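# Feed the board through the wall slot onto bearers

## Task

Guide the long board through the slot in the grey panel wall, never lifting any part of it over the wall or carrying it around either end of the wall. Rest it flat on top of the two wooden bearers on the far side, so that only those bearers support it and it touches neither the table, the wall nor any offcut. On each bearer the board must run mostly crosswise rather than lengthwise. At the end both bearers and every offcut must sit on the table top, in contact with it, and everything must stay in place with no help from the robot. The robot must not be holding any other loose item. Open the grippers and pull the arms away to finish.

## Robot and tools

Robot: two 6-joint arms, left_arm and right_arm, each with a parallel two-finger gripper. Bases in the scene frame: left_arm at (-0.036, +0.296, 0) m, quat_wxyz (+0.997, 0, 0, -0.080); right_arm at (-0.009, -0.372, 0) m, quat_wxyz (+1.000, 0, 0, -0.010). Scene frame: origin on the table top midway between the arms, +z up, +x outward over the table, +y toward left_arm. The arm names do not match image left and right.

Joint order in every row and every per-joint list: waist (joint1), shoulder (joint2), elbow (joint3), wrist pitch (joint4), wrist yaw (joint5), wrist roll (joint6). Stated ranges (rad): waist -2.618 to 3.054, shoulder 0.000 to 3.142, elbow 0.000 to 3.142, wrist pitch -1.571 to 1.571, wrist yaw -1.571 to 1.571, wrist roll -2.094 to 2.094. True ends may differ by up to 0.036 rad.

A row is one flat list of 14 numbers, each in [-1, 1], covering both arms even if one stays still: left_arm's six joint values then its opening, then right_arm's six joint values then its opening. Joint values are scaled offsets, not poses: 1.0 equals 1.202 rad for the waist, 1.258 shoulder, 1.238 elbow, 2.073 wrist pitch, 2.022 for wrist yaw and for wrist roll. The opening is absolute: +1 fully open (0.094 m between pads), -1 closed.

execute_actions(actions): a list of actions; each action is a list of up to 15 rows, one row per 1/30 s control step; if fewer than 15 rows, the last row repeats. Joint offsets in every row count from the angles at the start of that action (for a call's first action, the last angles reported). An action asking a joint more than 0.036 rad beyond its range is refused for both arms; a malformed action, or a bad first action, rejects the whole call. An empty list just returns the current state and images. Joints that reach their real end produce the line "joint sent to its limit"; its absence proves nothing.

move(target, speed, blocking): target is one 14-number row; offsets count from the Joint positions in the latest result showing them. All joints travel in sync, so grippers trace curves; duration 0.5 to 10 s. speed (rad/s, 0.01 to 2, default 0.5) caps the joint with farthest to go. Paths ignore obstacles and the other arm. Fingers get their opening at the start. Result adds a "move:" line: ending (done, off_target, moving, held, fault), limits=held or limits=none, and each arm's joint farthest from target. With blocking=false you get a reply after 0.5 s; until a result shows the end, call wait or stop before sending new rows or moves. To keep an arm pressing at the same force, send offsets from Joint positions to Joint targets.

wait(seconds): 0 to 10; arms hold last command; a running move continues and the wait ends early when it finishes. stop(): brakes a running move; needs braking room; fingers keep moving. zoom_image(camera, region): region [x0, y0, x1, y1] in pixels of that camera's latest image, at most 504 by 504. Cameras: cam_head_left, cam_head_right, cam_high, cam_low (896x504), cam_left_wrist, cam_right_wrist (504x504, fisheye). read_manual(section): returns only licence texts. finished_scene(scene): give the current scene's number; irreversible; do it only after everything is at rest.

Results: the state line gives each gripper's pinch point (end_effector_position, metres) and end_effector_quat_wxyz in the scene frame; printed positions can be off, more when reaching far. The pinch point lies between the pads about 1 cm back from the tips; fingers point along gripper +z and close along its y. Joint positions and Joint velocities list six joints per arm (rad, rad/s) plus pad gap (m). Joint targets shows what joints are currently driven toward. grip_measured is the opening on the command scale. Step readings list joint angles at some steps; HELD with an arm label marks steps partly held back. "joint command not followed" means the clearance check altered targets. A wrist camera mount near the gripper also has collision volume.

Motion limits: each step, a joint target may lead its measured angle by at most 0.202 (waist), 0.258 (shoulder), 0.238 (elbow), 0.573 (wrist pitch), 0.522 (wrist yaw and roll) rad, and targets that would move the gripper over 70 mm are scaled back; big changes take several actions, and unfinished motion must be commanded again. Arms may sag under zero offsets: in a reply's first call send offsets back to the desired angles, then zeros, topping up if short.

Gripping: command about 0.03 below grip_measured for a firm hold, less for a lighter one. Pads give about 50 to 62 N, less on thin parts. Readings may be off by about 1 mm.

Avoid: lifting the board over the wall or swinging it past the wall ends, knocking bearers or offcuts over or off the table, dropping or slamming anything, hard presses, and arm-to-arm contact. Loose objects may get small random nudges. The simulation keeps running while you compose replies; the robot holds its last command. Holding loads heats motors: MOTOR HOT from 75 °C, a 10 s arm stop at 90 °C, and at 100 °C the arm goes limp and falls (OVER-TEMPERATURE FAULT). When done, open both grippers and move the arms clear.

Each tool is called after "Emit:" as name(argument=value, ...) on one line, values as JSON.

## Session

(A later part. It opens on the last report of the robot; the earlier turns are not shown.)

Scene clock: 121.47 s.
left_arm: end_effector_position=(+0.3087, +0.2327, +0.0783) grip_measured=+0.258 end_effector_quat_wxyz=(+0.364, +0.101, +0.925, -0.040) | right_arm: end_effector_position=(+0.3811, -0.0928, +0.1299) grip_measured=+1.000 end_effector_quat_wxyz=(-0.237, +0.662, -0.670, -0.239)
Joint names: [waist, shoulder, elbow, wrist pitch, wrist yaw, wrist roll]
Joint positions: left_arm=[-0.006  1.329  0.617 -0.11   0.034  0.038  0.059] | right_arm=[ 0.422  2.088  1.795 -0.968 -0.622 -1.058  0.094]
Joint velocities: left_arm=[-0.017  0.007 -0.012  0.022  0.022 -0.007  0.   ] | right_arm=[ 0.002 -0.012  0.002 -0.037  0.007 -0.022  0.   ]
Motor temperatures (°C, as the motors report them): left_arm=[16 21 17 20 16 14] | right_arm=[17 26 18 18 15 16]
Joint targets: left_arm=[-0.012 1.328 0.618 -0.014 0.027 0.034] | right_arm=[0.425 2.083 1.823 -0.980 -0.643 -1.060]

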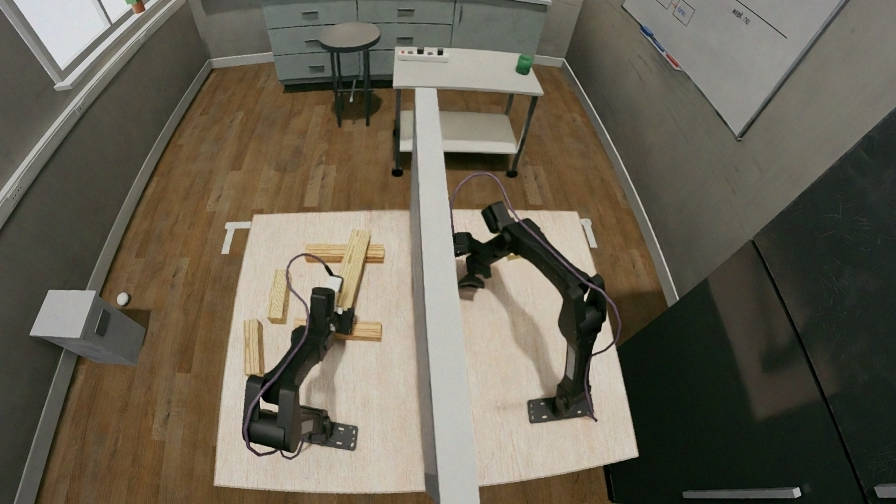

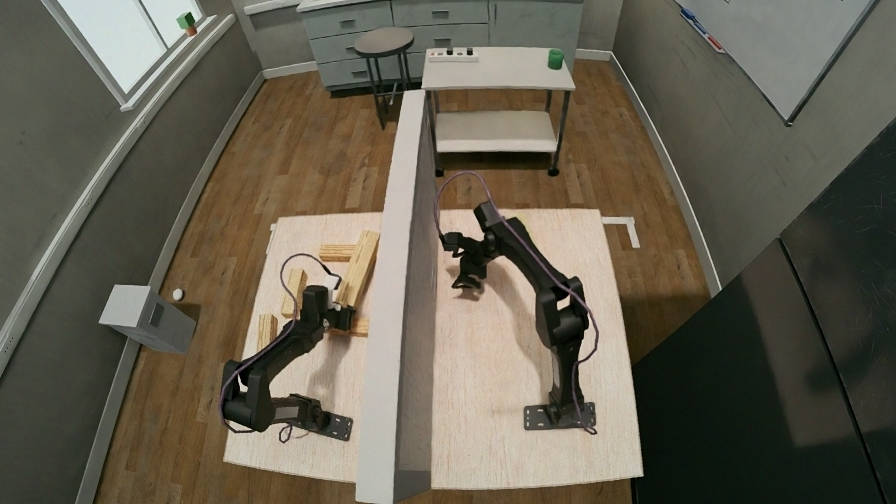

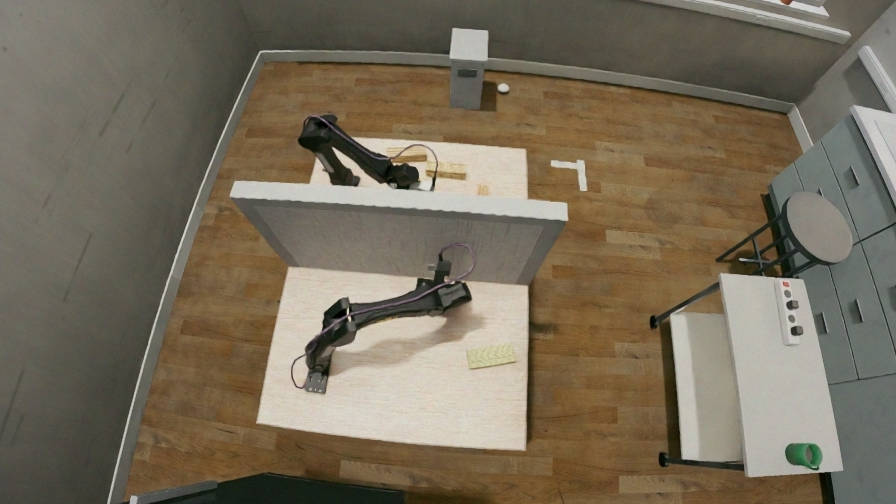

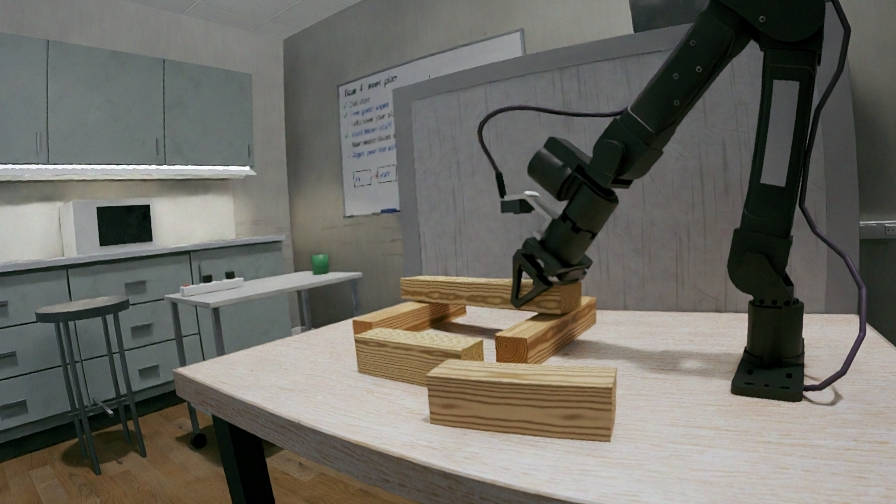

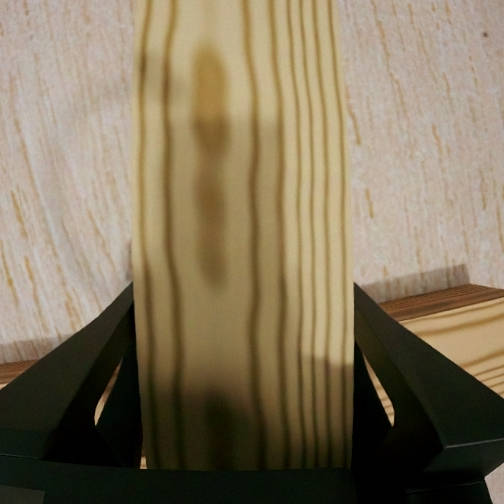

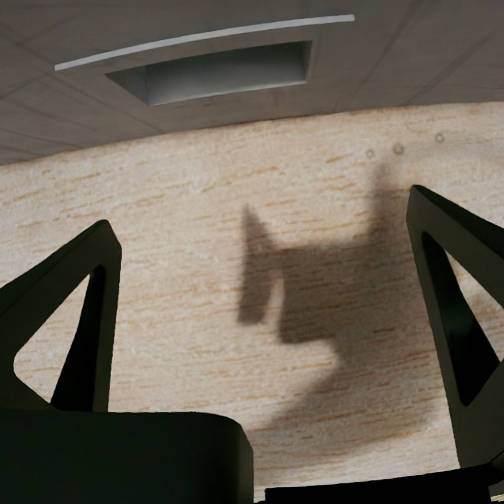

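Emit:
execute_actions(actions=[[
[-0.005,-0.02782,-0.00162,0.04100,-0.00346,-0.00198,0.15, 0.0025,-0.0040,0.0226,-0.0058,-0.0104,-0.0010,1],
[-0.005,-0.03319,-0.00372,0.03941,-0.00346,-0.00198,0.15, 0.0025,-0.0040,0.0226,-0.0058,-0.0104,-0.0010,1],
[-0.005,-0.03855,-0.00574,0.03782,-0.00346,-0.00198,0.15, 0.0025,-0.0040,0.0226,-0.0058,-0.0104,-0.0010,1],
[-0.005,-0.04392,-0.00784,0.03623,-0.00346,-0.00198,0.15, 0.0025,-0.0040,0.0226,-0.0058,-0.0104,-0.0010,1],
[-0.005,-0.04928,-0.00994,0.03468,-0.00346,-0.00198,0.15, 0.0025,-0.0040,0.0226,-0.0058,-0.0104,-0.0010,1],
[-0.005,-0.05465,-0.01195,0.03309,-0.00346,-0.00198,0.15, 0.0025,-0.0040,0.0226,-0.0058,-0.0104,-0.0010,1],
[-0.005,-0.06002,-0.01405,0.03150,-0.00346,-0.00198,0.15, 0.0025,-0.0040,0.0226,-0.0058,-0.0104,-0.0010,1],
[-0.005,-0.06538,-0.01607,0.02991,-0.00346,-0.00198,0.15, 0.0025,-0.0040,0.0226,-0.0058,-0.0104,-0.0010,1],
[-0.005,-0.07075,-0.01817,0.02798,-0.00346,-0.00198,0.15, 0.0025,-0.0040,0.0226,-0.0058,-0.0104,-0.0010,1],
[-0.005,-0.07075,-0.01817,0.02412,-0.00346,-0.00198,0.15, 0.0025,-0.0040,0.0226,-0.0058,-0.0104,-0.0010,1],
[-0.005,-0.07075,-0.01817,0.01833,-0.00346,-0.00198,0.15, 0.0025,-0.0040,0.0226,-0.0058,-0.0104,-0.0010,1],
[-0.005,-0.06598,-0.01656,0.01061,-0.00346,-0.00198,0.15, 0.0025,-0.0040,0.0226,-0.0058,-0.0104,-0.0010,1],
[-0.005,-0.06121,-0.01494,0.00096,-0.00346,-0.00198,0.15, 0.0025,-0.0040,0.0226,-0.0058,-0.0104,-0.0010,1],
[-0.005,-0.05564,-0.01333,-0.00868,-0.00346,-0.00198,0.15, 0.0025,-0.0040,0.0226,-0.0058,-0.0104,-0.0010,1],
[-0.005,-0.05087,-0.01171,-0.01833,-0.00346,-0.00198,0.15, 0.0025,-0.0040,0.0226,-0.0058,-0.0104,-0.0010,1]
]])

Scene clock: 124.03 s.
left_arm: end_effector_position=(+0.2976, +0.2345, +0.0777) grip_measured=+0.258 end_effector_quat_wxyz=(+0.359, +0.101, +0.927, -0.039) | right_arm: end_effector_position=(+0.3811, -0.0928, +0.1299) grip_measured=+1.000 end_effector_quat_wxyz=(-0.237, +0.662, -0.670, -0.239)
Joint names: [waist, shoulder, elbow, wrist pitch, wrist yaw, wrist roll]
Joint positions: left_arm=[-0.006  1.284  0.592 -0.14   0.034  0.037  0.059] | right_arm=[ 0.422  2.088  1.795 -0.968 -0.622 -1.058  0.094]
Joint velocities: left_arm=[-0.002  0.002  0.002 -0.051 -0.007  0.007 -0.   ] | right_arm=[-0.002  0.012  0.017 -0.051  0.037  0.007  0.   ]
Motor temperatures (°C, as the motors report them): left_arm=[16 20 17 20 16 14] | right_arm=[17 26 18 18 15 16]
Joint targets: left_arm=[-0.012 1.265 0.603 -0.148 0.027 0.034] | right_arm=[0.425 2.083 1.823 -0.980 -0.643 -1.060]
Step readings (joint positions):
0: left_arm=[-0.006 1.329 0.617 -0.110 0.034 0.038] | right_arm=[0.422 2.088 1.795 -0.968 -0.622 -1.058]
1: left_arm=[-0.006 1.329 0.617 -0.110 0.034 0.038] | right_arm=[0.422 2.088 1.795 -0.968 -0.622 -1.058]
2: left_arm=[-0.006 1.329 0.617 -0.110 0.034 0.038] | right_arm=[0.422 2.088 1.795 -0.968 -0.622 -1.058]
4: left_arm=[-0.006 1.328 0.616 -0.110 0.034 0.038] | right_arm=[0.422 2.088 1.795 -0.968 -0.622 -1.058]
8: left_arm=[-0.006 1.303 0.599 -0.117 0.034 0.038] | right_arm=[0.422 2.088 1.795 -0.968 -0.622 -1.058]
15: Joint positions above

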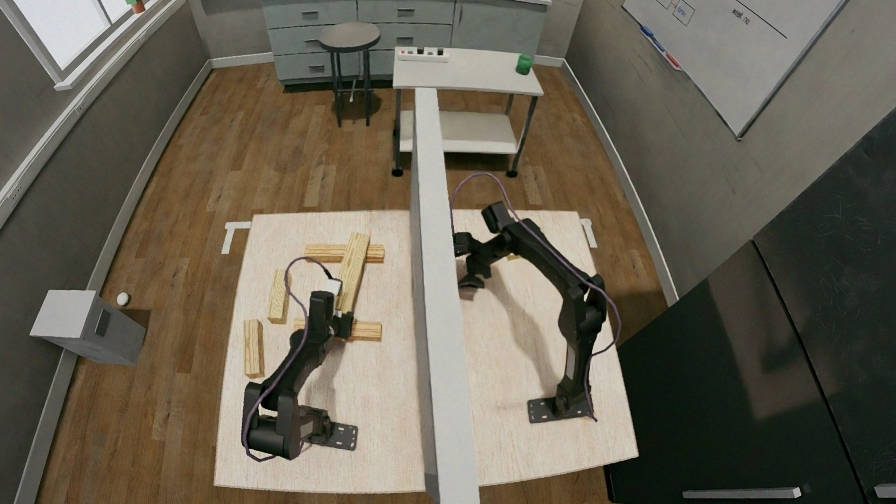

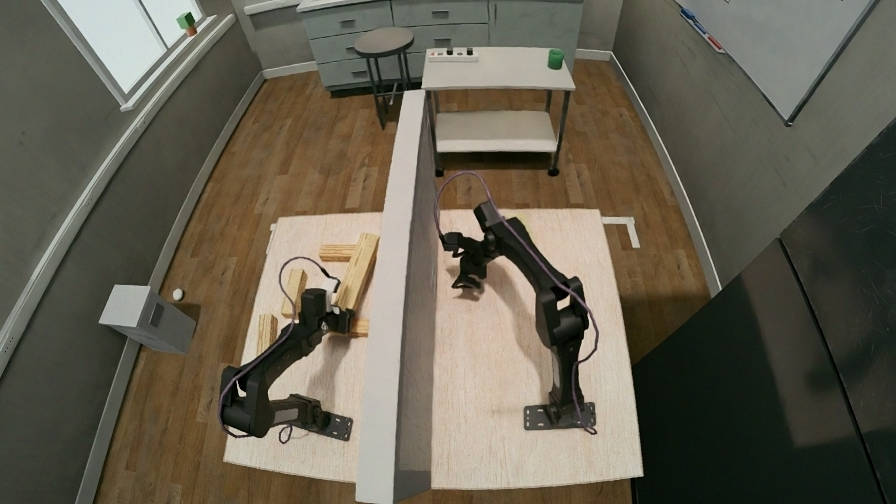

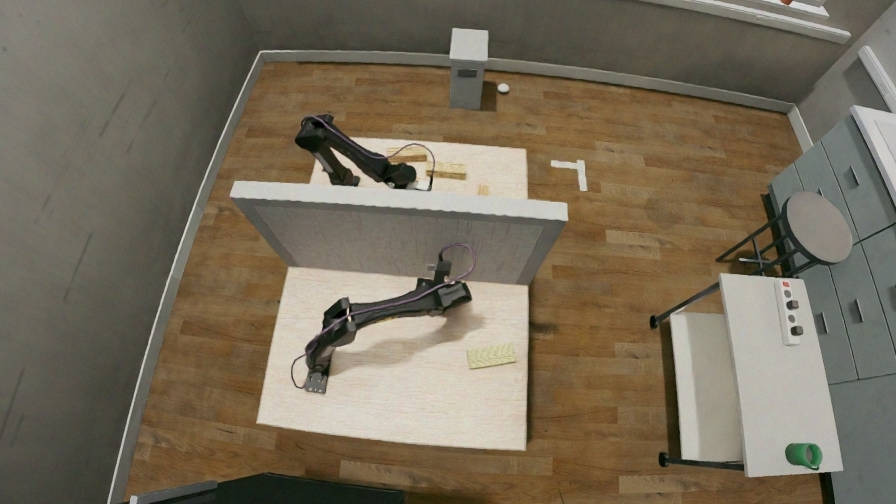

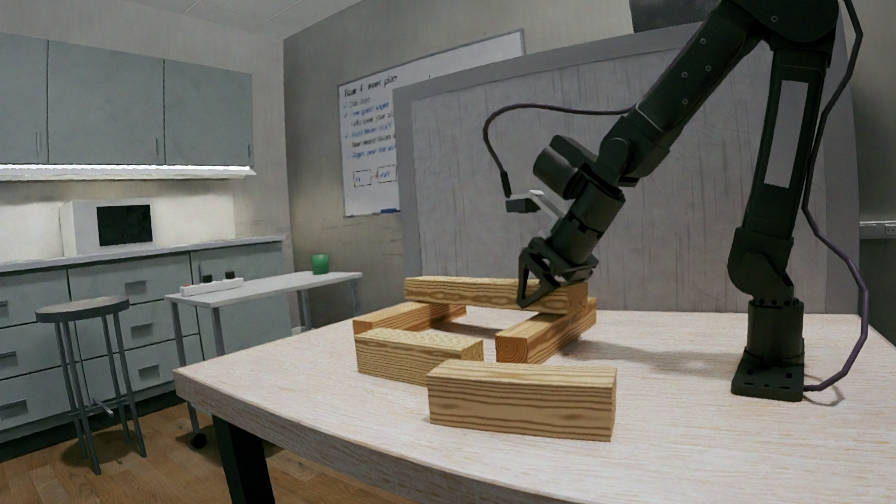

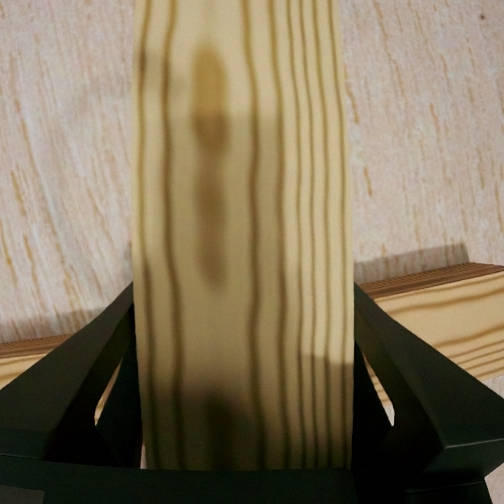

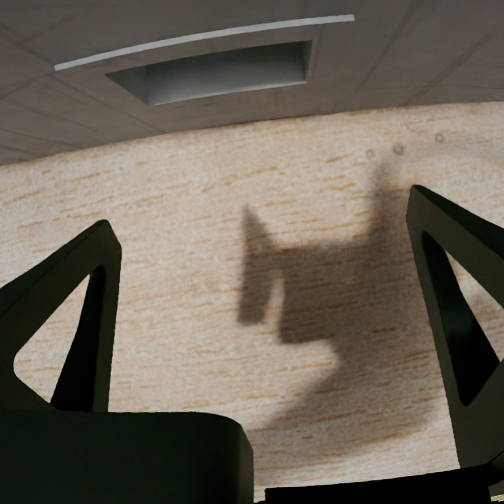

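Emit:
execute_actions(actions=[])

Emit:
zoom_image(camera="cam_low", region=[480, 260, 620, 370])

Emit:
zoom_image(camera="cam_low", region=[345, 260, 485, 345])

Scene clock: 124.13 s.
left_arm: end_effector_position=(+0.2974, +0.2346, +0.0775) grip_measured=+0.258 end_effector_quat_wxyz=(+0.358, +0.101, +0.927, -0.039) | right_arm: end_effector_position=(+0.3811, -0.0928, +0.1299) grip_measured=+1.000 end_effector_quat_wxyz=(-0.237, +0.662, -0.670, -0.239)
Joint names: [waist, shoulder, elbow, wrist pitch, wrist yaw, wrist roll]
Joint positions: left_arm=[-0.006  1.284  0.592 -0.141  0.034  0.037  0.059] | right_arm=[ 0.422  2.088  1.795 -0.968 -0.622 -1.058  0.094]
Joint velocities: left_arm=[ 0.012 -0.002 -0.007 -0.022  0.022 -0.066  0.   ] | right_arm=[ 0.017 -0.022  0.002  0.007  0.037  0.037  0.   ]
Motor temperatures (°C, as the motors report them): left_arm=[16 20 17 20 16 14] | right_arm=[17 26 18 18 15 16]
Joint targets: left_arm=[-0.012 1.265 0.603 -0.148 0.027 0.034] | right_arm=[0.425 2.083 1.823 -0.980 -0.643 -1.060]

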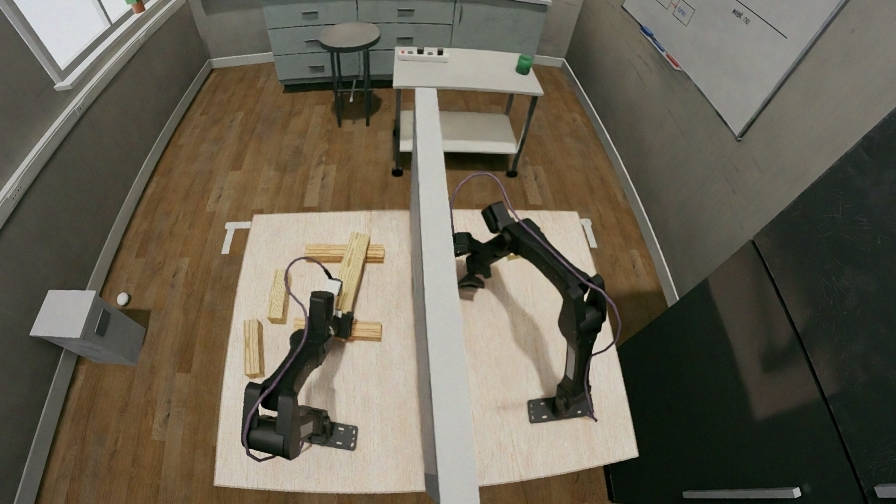

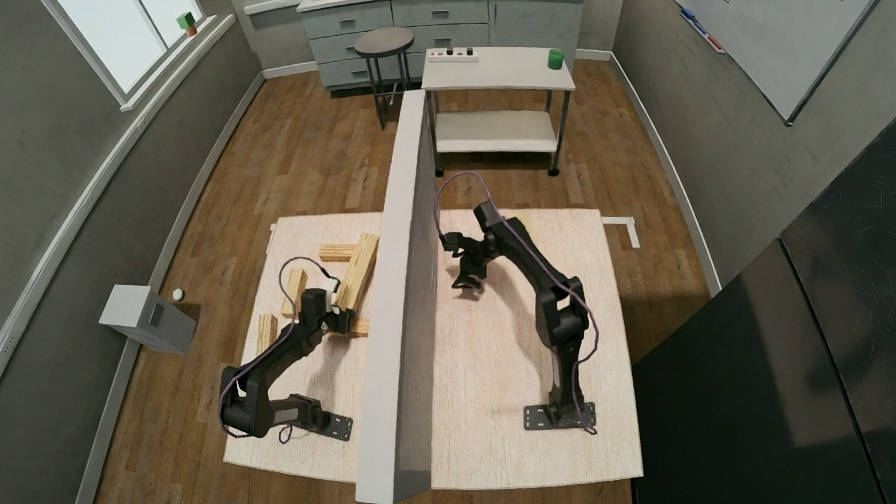

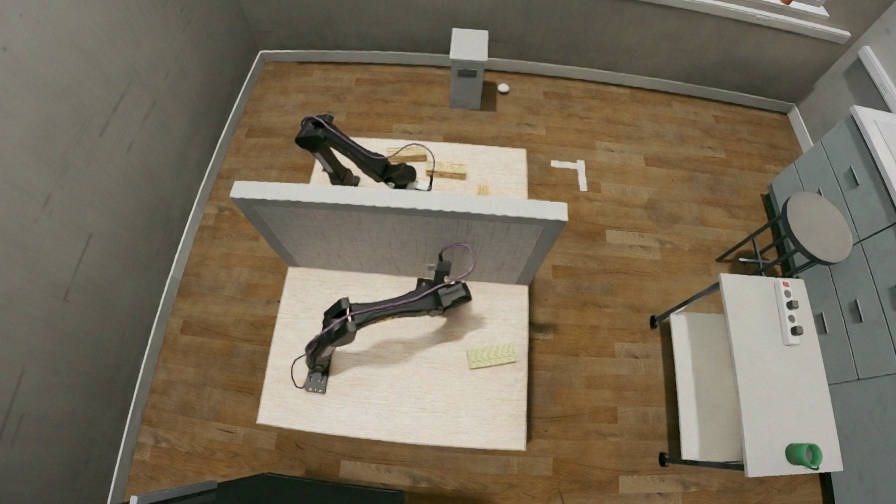

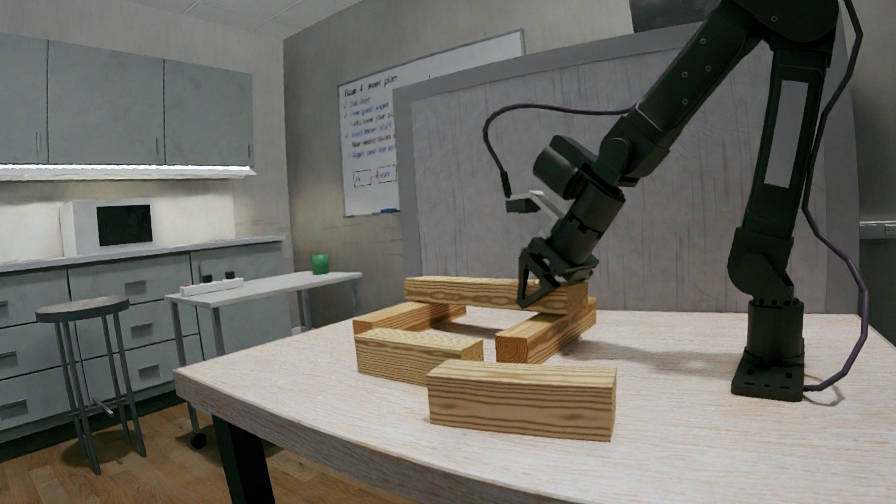

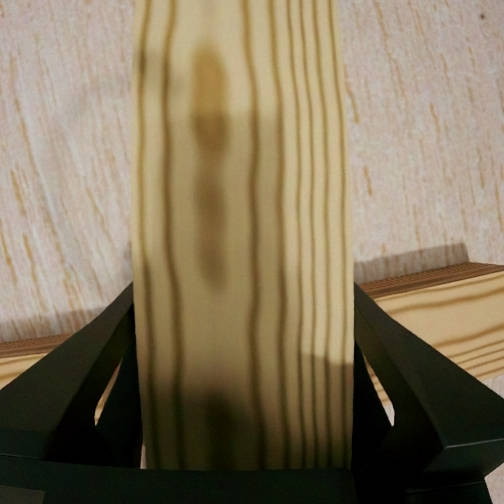

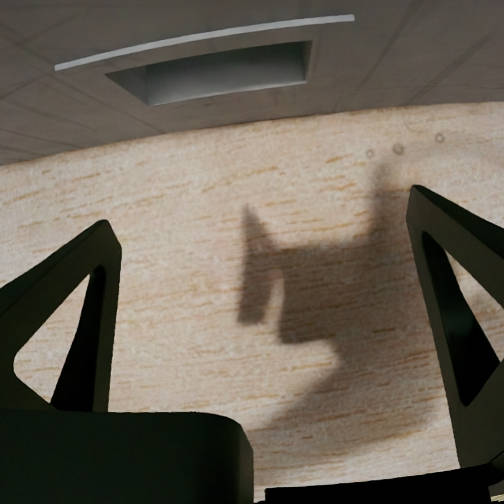

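Region (480, 260, 620, 370) of cam_low's 896x504 image, scaled by 3.600, with more detail than that image has; it fills the top 396 rows of this view, and the rest is white.

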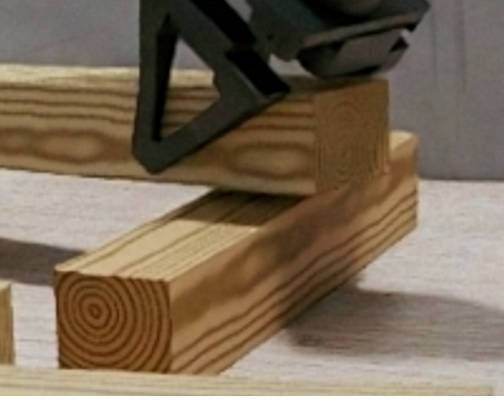

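Region (345, 260, 485, 345) of cam_low's 896x504 image, scaled by 3.600, with more detail than that image has; it fills the top 306 rows of this view, and the rest is white.

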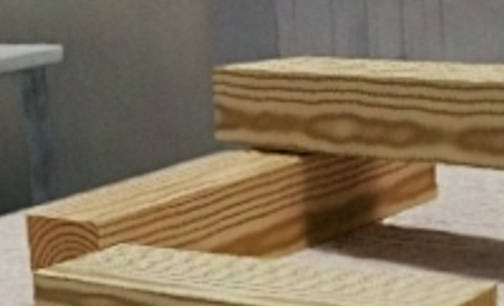

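Emit:
execute_actions(actions=[[
[-0.005,-0.0151,0.00889,-0.00338,-0.00346,-0.00148,1, 0.0025,-0.0040,0.0226,-0.0058,-0.0104,-0.0010,1],
[-0.005,-0.0151,0.00889,-0.00338,-0.00346,-0.00148,1, 0.0025,-0.0040,0.0226,-0.0058,-0.0104,-0.0010,1],
[-0.005,-0.0151,0.00889,-0.00338,-0.00346,-0.00148,1, 0.0025,-0.0040,0.0226,-0.0058,-0.0104,-0.0010,1],
[-0.005,-0.0320,0.00889,-0.00338,-0.00346,-0.00148,1, 0.0025,-0.0040,0.0226,-0.0058,-0.0104,-0.0010,1],
[-0.005,-0.04889,0.00889,-0.00338,-0.00346,-0.00148,1, 0.0025,-0.0040,0.0226,-0.0058,-0.0104,-0.0010,1],
[-0.005,-0.06578,0.00889,-0.00338,-0.00346,-0.00148,1, 0.0025,-0.0040,0.0226,-0.0058,-0.0104,-0.0010,1],
[-0.005,-0.08267,0.00889,-0.00338,-0.00346,-0.00148,1, 0.0025,-0.0040,0.0226,-0.0058,-0.0104,-0.0010,1],
[-0.005,-0.09956,0.00889,-0.00338,-0.00346,-0.00148,1, 0.0025,-0.0040,0.0226,-0.0058,-0.0104,-0.0010,1],
[-0.005,-0.11645,0.00889,-0.00338,-0.00346,-0.00148,1, 0.0025,-0.0040,0.0226,-0.0058,-0.0104,-0.0010,1],
[-0.005,-0.13335,0.00889,-0.00338,-0.00346,-0.00148,1, 0.0025,-0.0040,0.0226,-0.0058,-0.0104,-0.0010,1],
[-0.005,-0.15024,0.00889,-0.00338,-0.00346,-0.00148,1, 0.0025,-0.0040,0.0226,-0.0058,-0.0104,-0.0010,1],
[-0.005,-0.16713,0.00889,-0.00338,-0.00346,-0.00148,1, 0.0025,-0.0040,0.0226,-0.0058,-0.0104,-0.0010,1],
[-0.005,-0.18402,0.00889,-0.00338,-0.00346,-0.00148,1, 0.0025,-0.0040,0.0226,-0.0058,-0.0104,-0.0010,1],
[-0.005,-0.20091,0.00889,-0.00338,-0.00346,-0.00148,1, 0.0025,-0.0040,0.0226,-0.0058,-0.0104,-0.0010,1],
[-0.005,-0.21781,0.00889,-0.00338,-0.00346,-0.00148,1, 0.0025,-0.0040,0.0226,-0.0058,-0.0104,-0.0010,1]
]])

Scene clock: 126.70 s.
left_arm: end_effector_position=(+0.2979, +0.2345, +0.1450) grip_measured=+1.000 end_effector_quat_wxyz=(+0.453, +0.098, +0.885, -0.045) | right_arm: end_effector_position=(+0.3811, -0.0928, +0.1299) grip_measured=+1.000 end_effector_quat_wxyz=(-0.237, +0.662, -0.670, -0.239)
Joint names: [waist, shoulder, elbow, wrist pitch, wrist yaw, wrist roll]
Joint positions: left_arm=[-0.006  1.07   0.592 -0.148  0.034  0.037  0.094] | right_arm=[ 0.422  2.088  1.795 -0.968 -0.622 -1.058  0.094]
Joint velocities: left_arm=[ 0.002 -0.593 -0.007  0.037 -0.007  0.022  0.   ] | right_arm=[-0.007 -0.002 -0.002 -0.066 -0.037 -0.022  0.   ]
Motor temperatures (°C, as the motors report them): left_arm=[16 20 17 20 16 14] | right_arm=[17 26 18 18 15 16]
Joint targets: left_arm=[-0.012 1.010 0.603 -0.148 0.027 0.034] | right_arm=[0.425 2.083 1.823 -0.980 -0.643 -1.060]
Step readings (joint positions):
0: left_arm=[-0.006 1.284 0.592 -0.141 0.034 0.037] | right_arm=[0.422 2.088 1.795 -0.968 -0.622 -1.058]
1: left_arm=[-0.006 1.284 0.592 -0.142 0.034 0.037] | right_arm=[0.422 2.088 1.795 -0.968 -0.622 -1.058]
2: left_arm=[-0.006 1.284 0.592 -0.142 0.034 0.037] | right_arm=[0.422 2.088 1.795 -0.968 -0.622 -1.058]
4: left_arm=[-0.006 1.283 0.592 -0.142 0.034 0.037] | right_arm=[0.422 2.088 1.795 -0.968 -0.622 -1.058]
8: left_arm=[-0.006 1.229 0.592 -0.148 0.034 0.037] | right_arm=[0.422 2.088 1.795 -0.968 -0.622 -1.058]
15: Joint positions above

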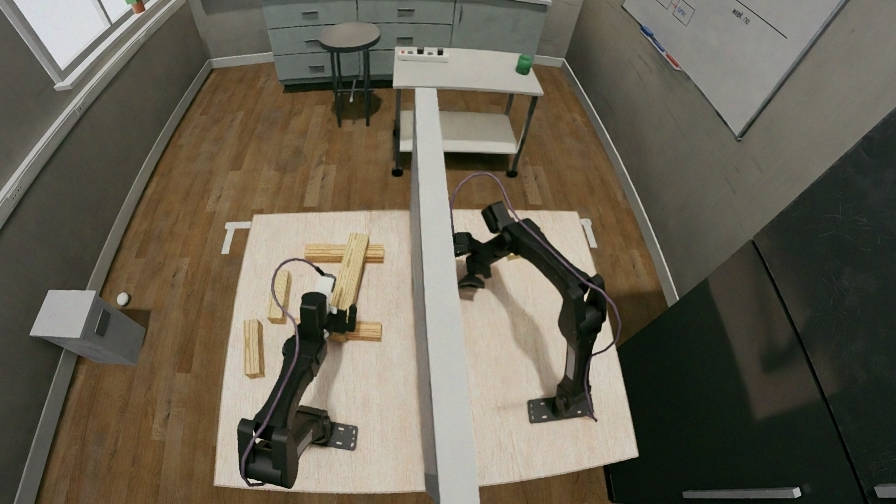

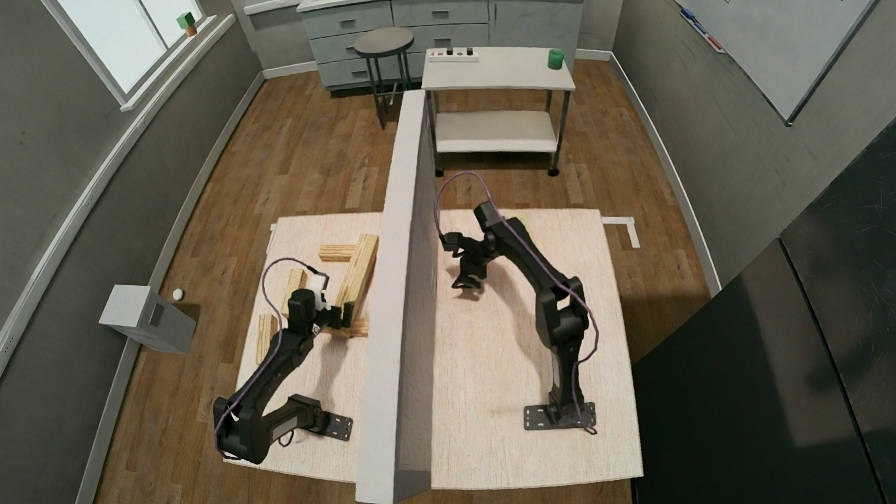

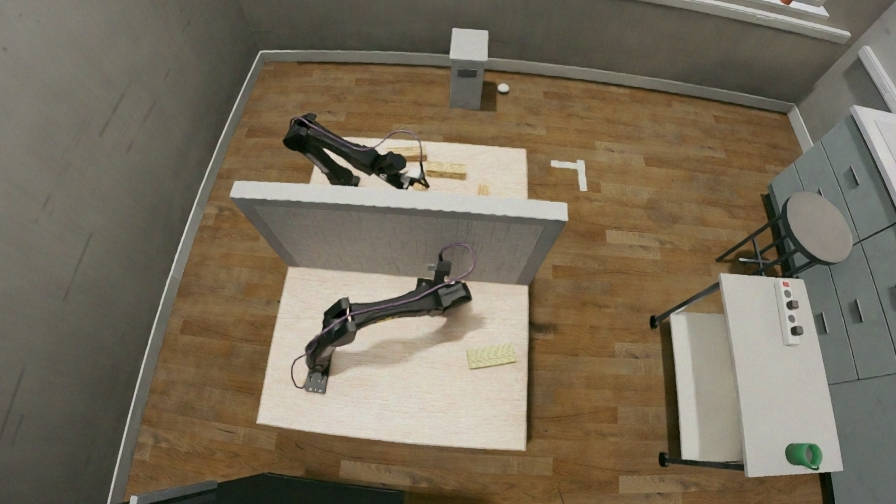

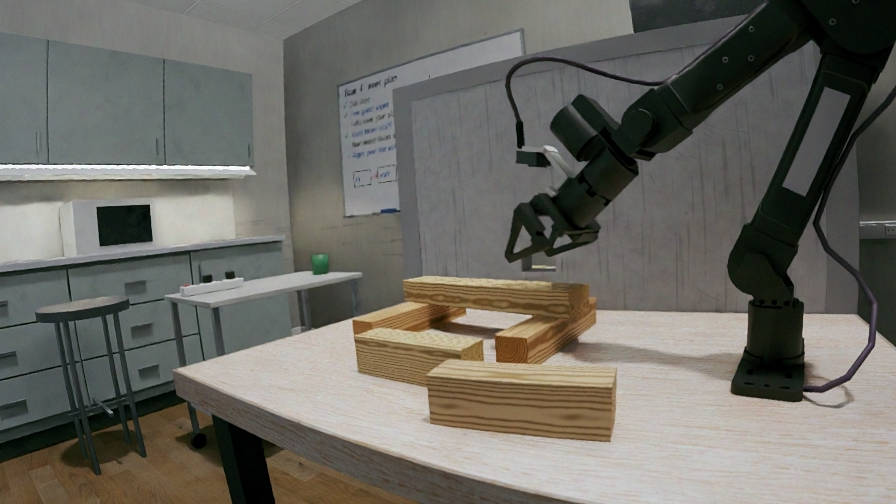

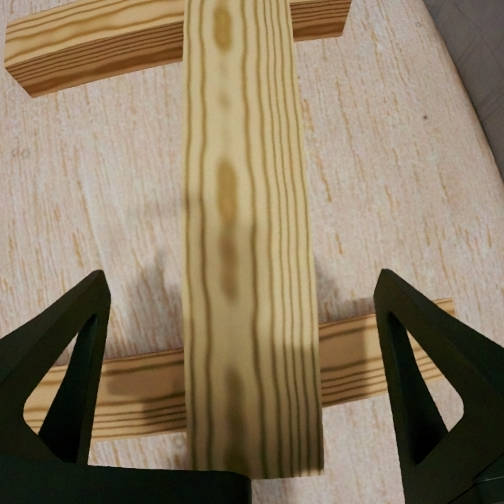

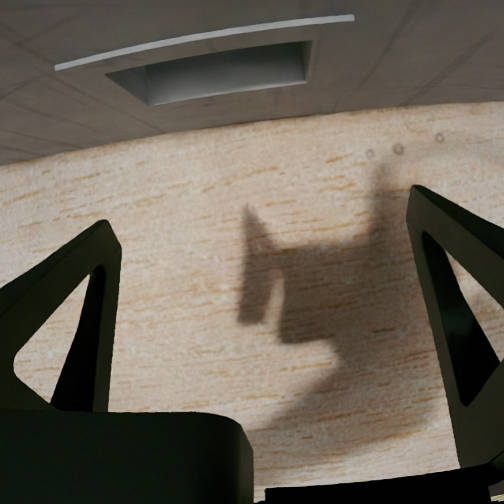

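Emit:
zoom_image(camera="cam_low", region=[340, 240, 620, 380])

Emit:
zoom_image(camera="cam_head_left", region=[230, 210, 430, 390])

Region (340, 240, 620, 380) of cam_low's 896x504 image, scaled by 1.800, with more detail than that image has.

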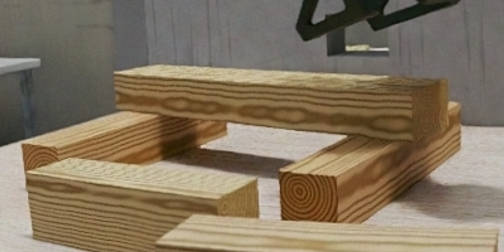

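Region (230, 210, 430, 390) of cam_head_left's 896x504 image, scaled by 2.520, with more detail than that image has; it fills the top 454 rows of this view, and the rest is white.

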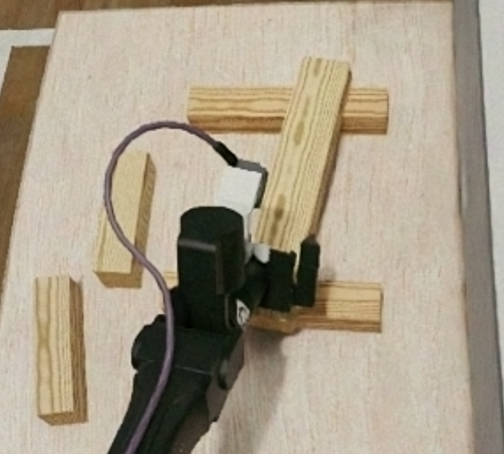

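The board rests flat across both bearers with overhang at each end. Finishing scene 1.

Emit:
finished_scene(scene=1)

The scene is finished: the task was done.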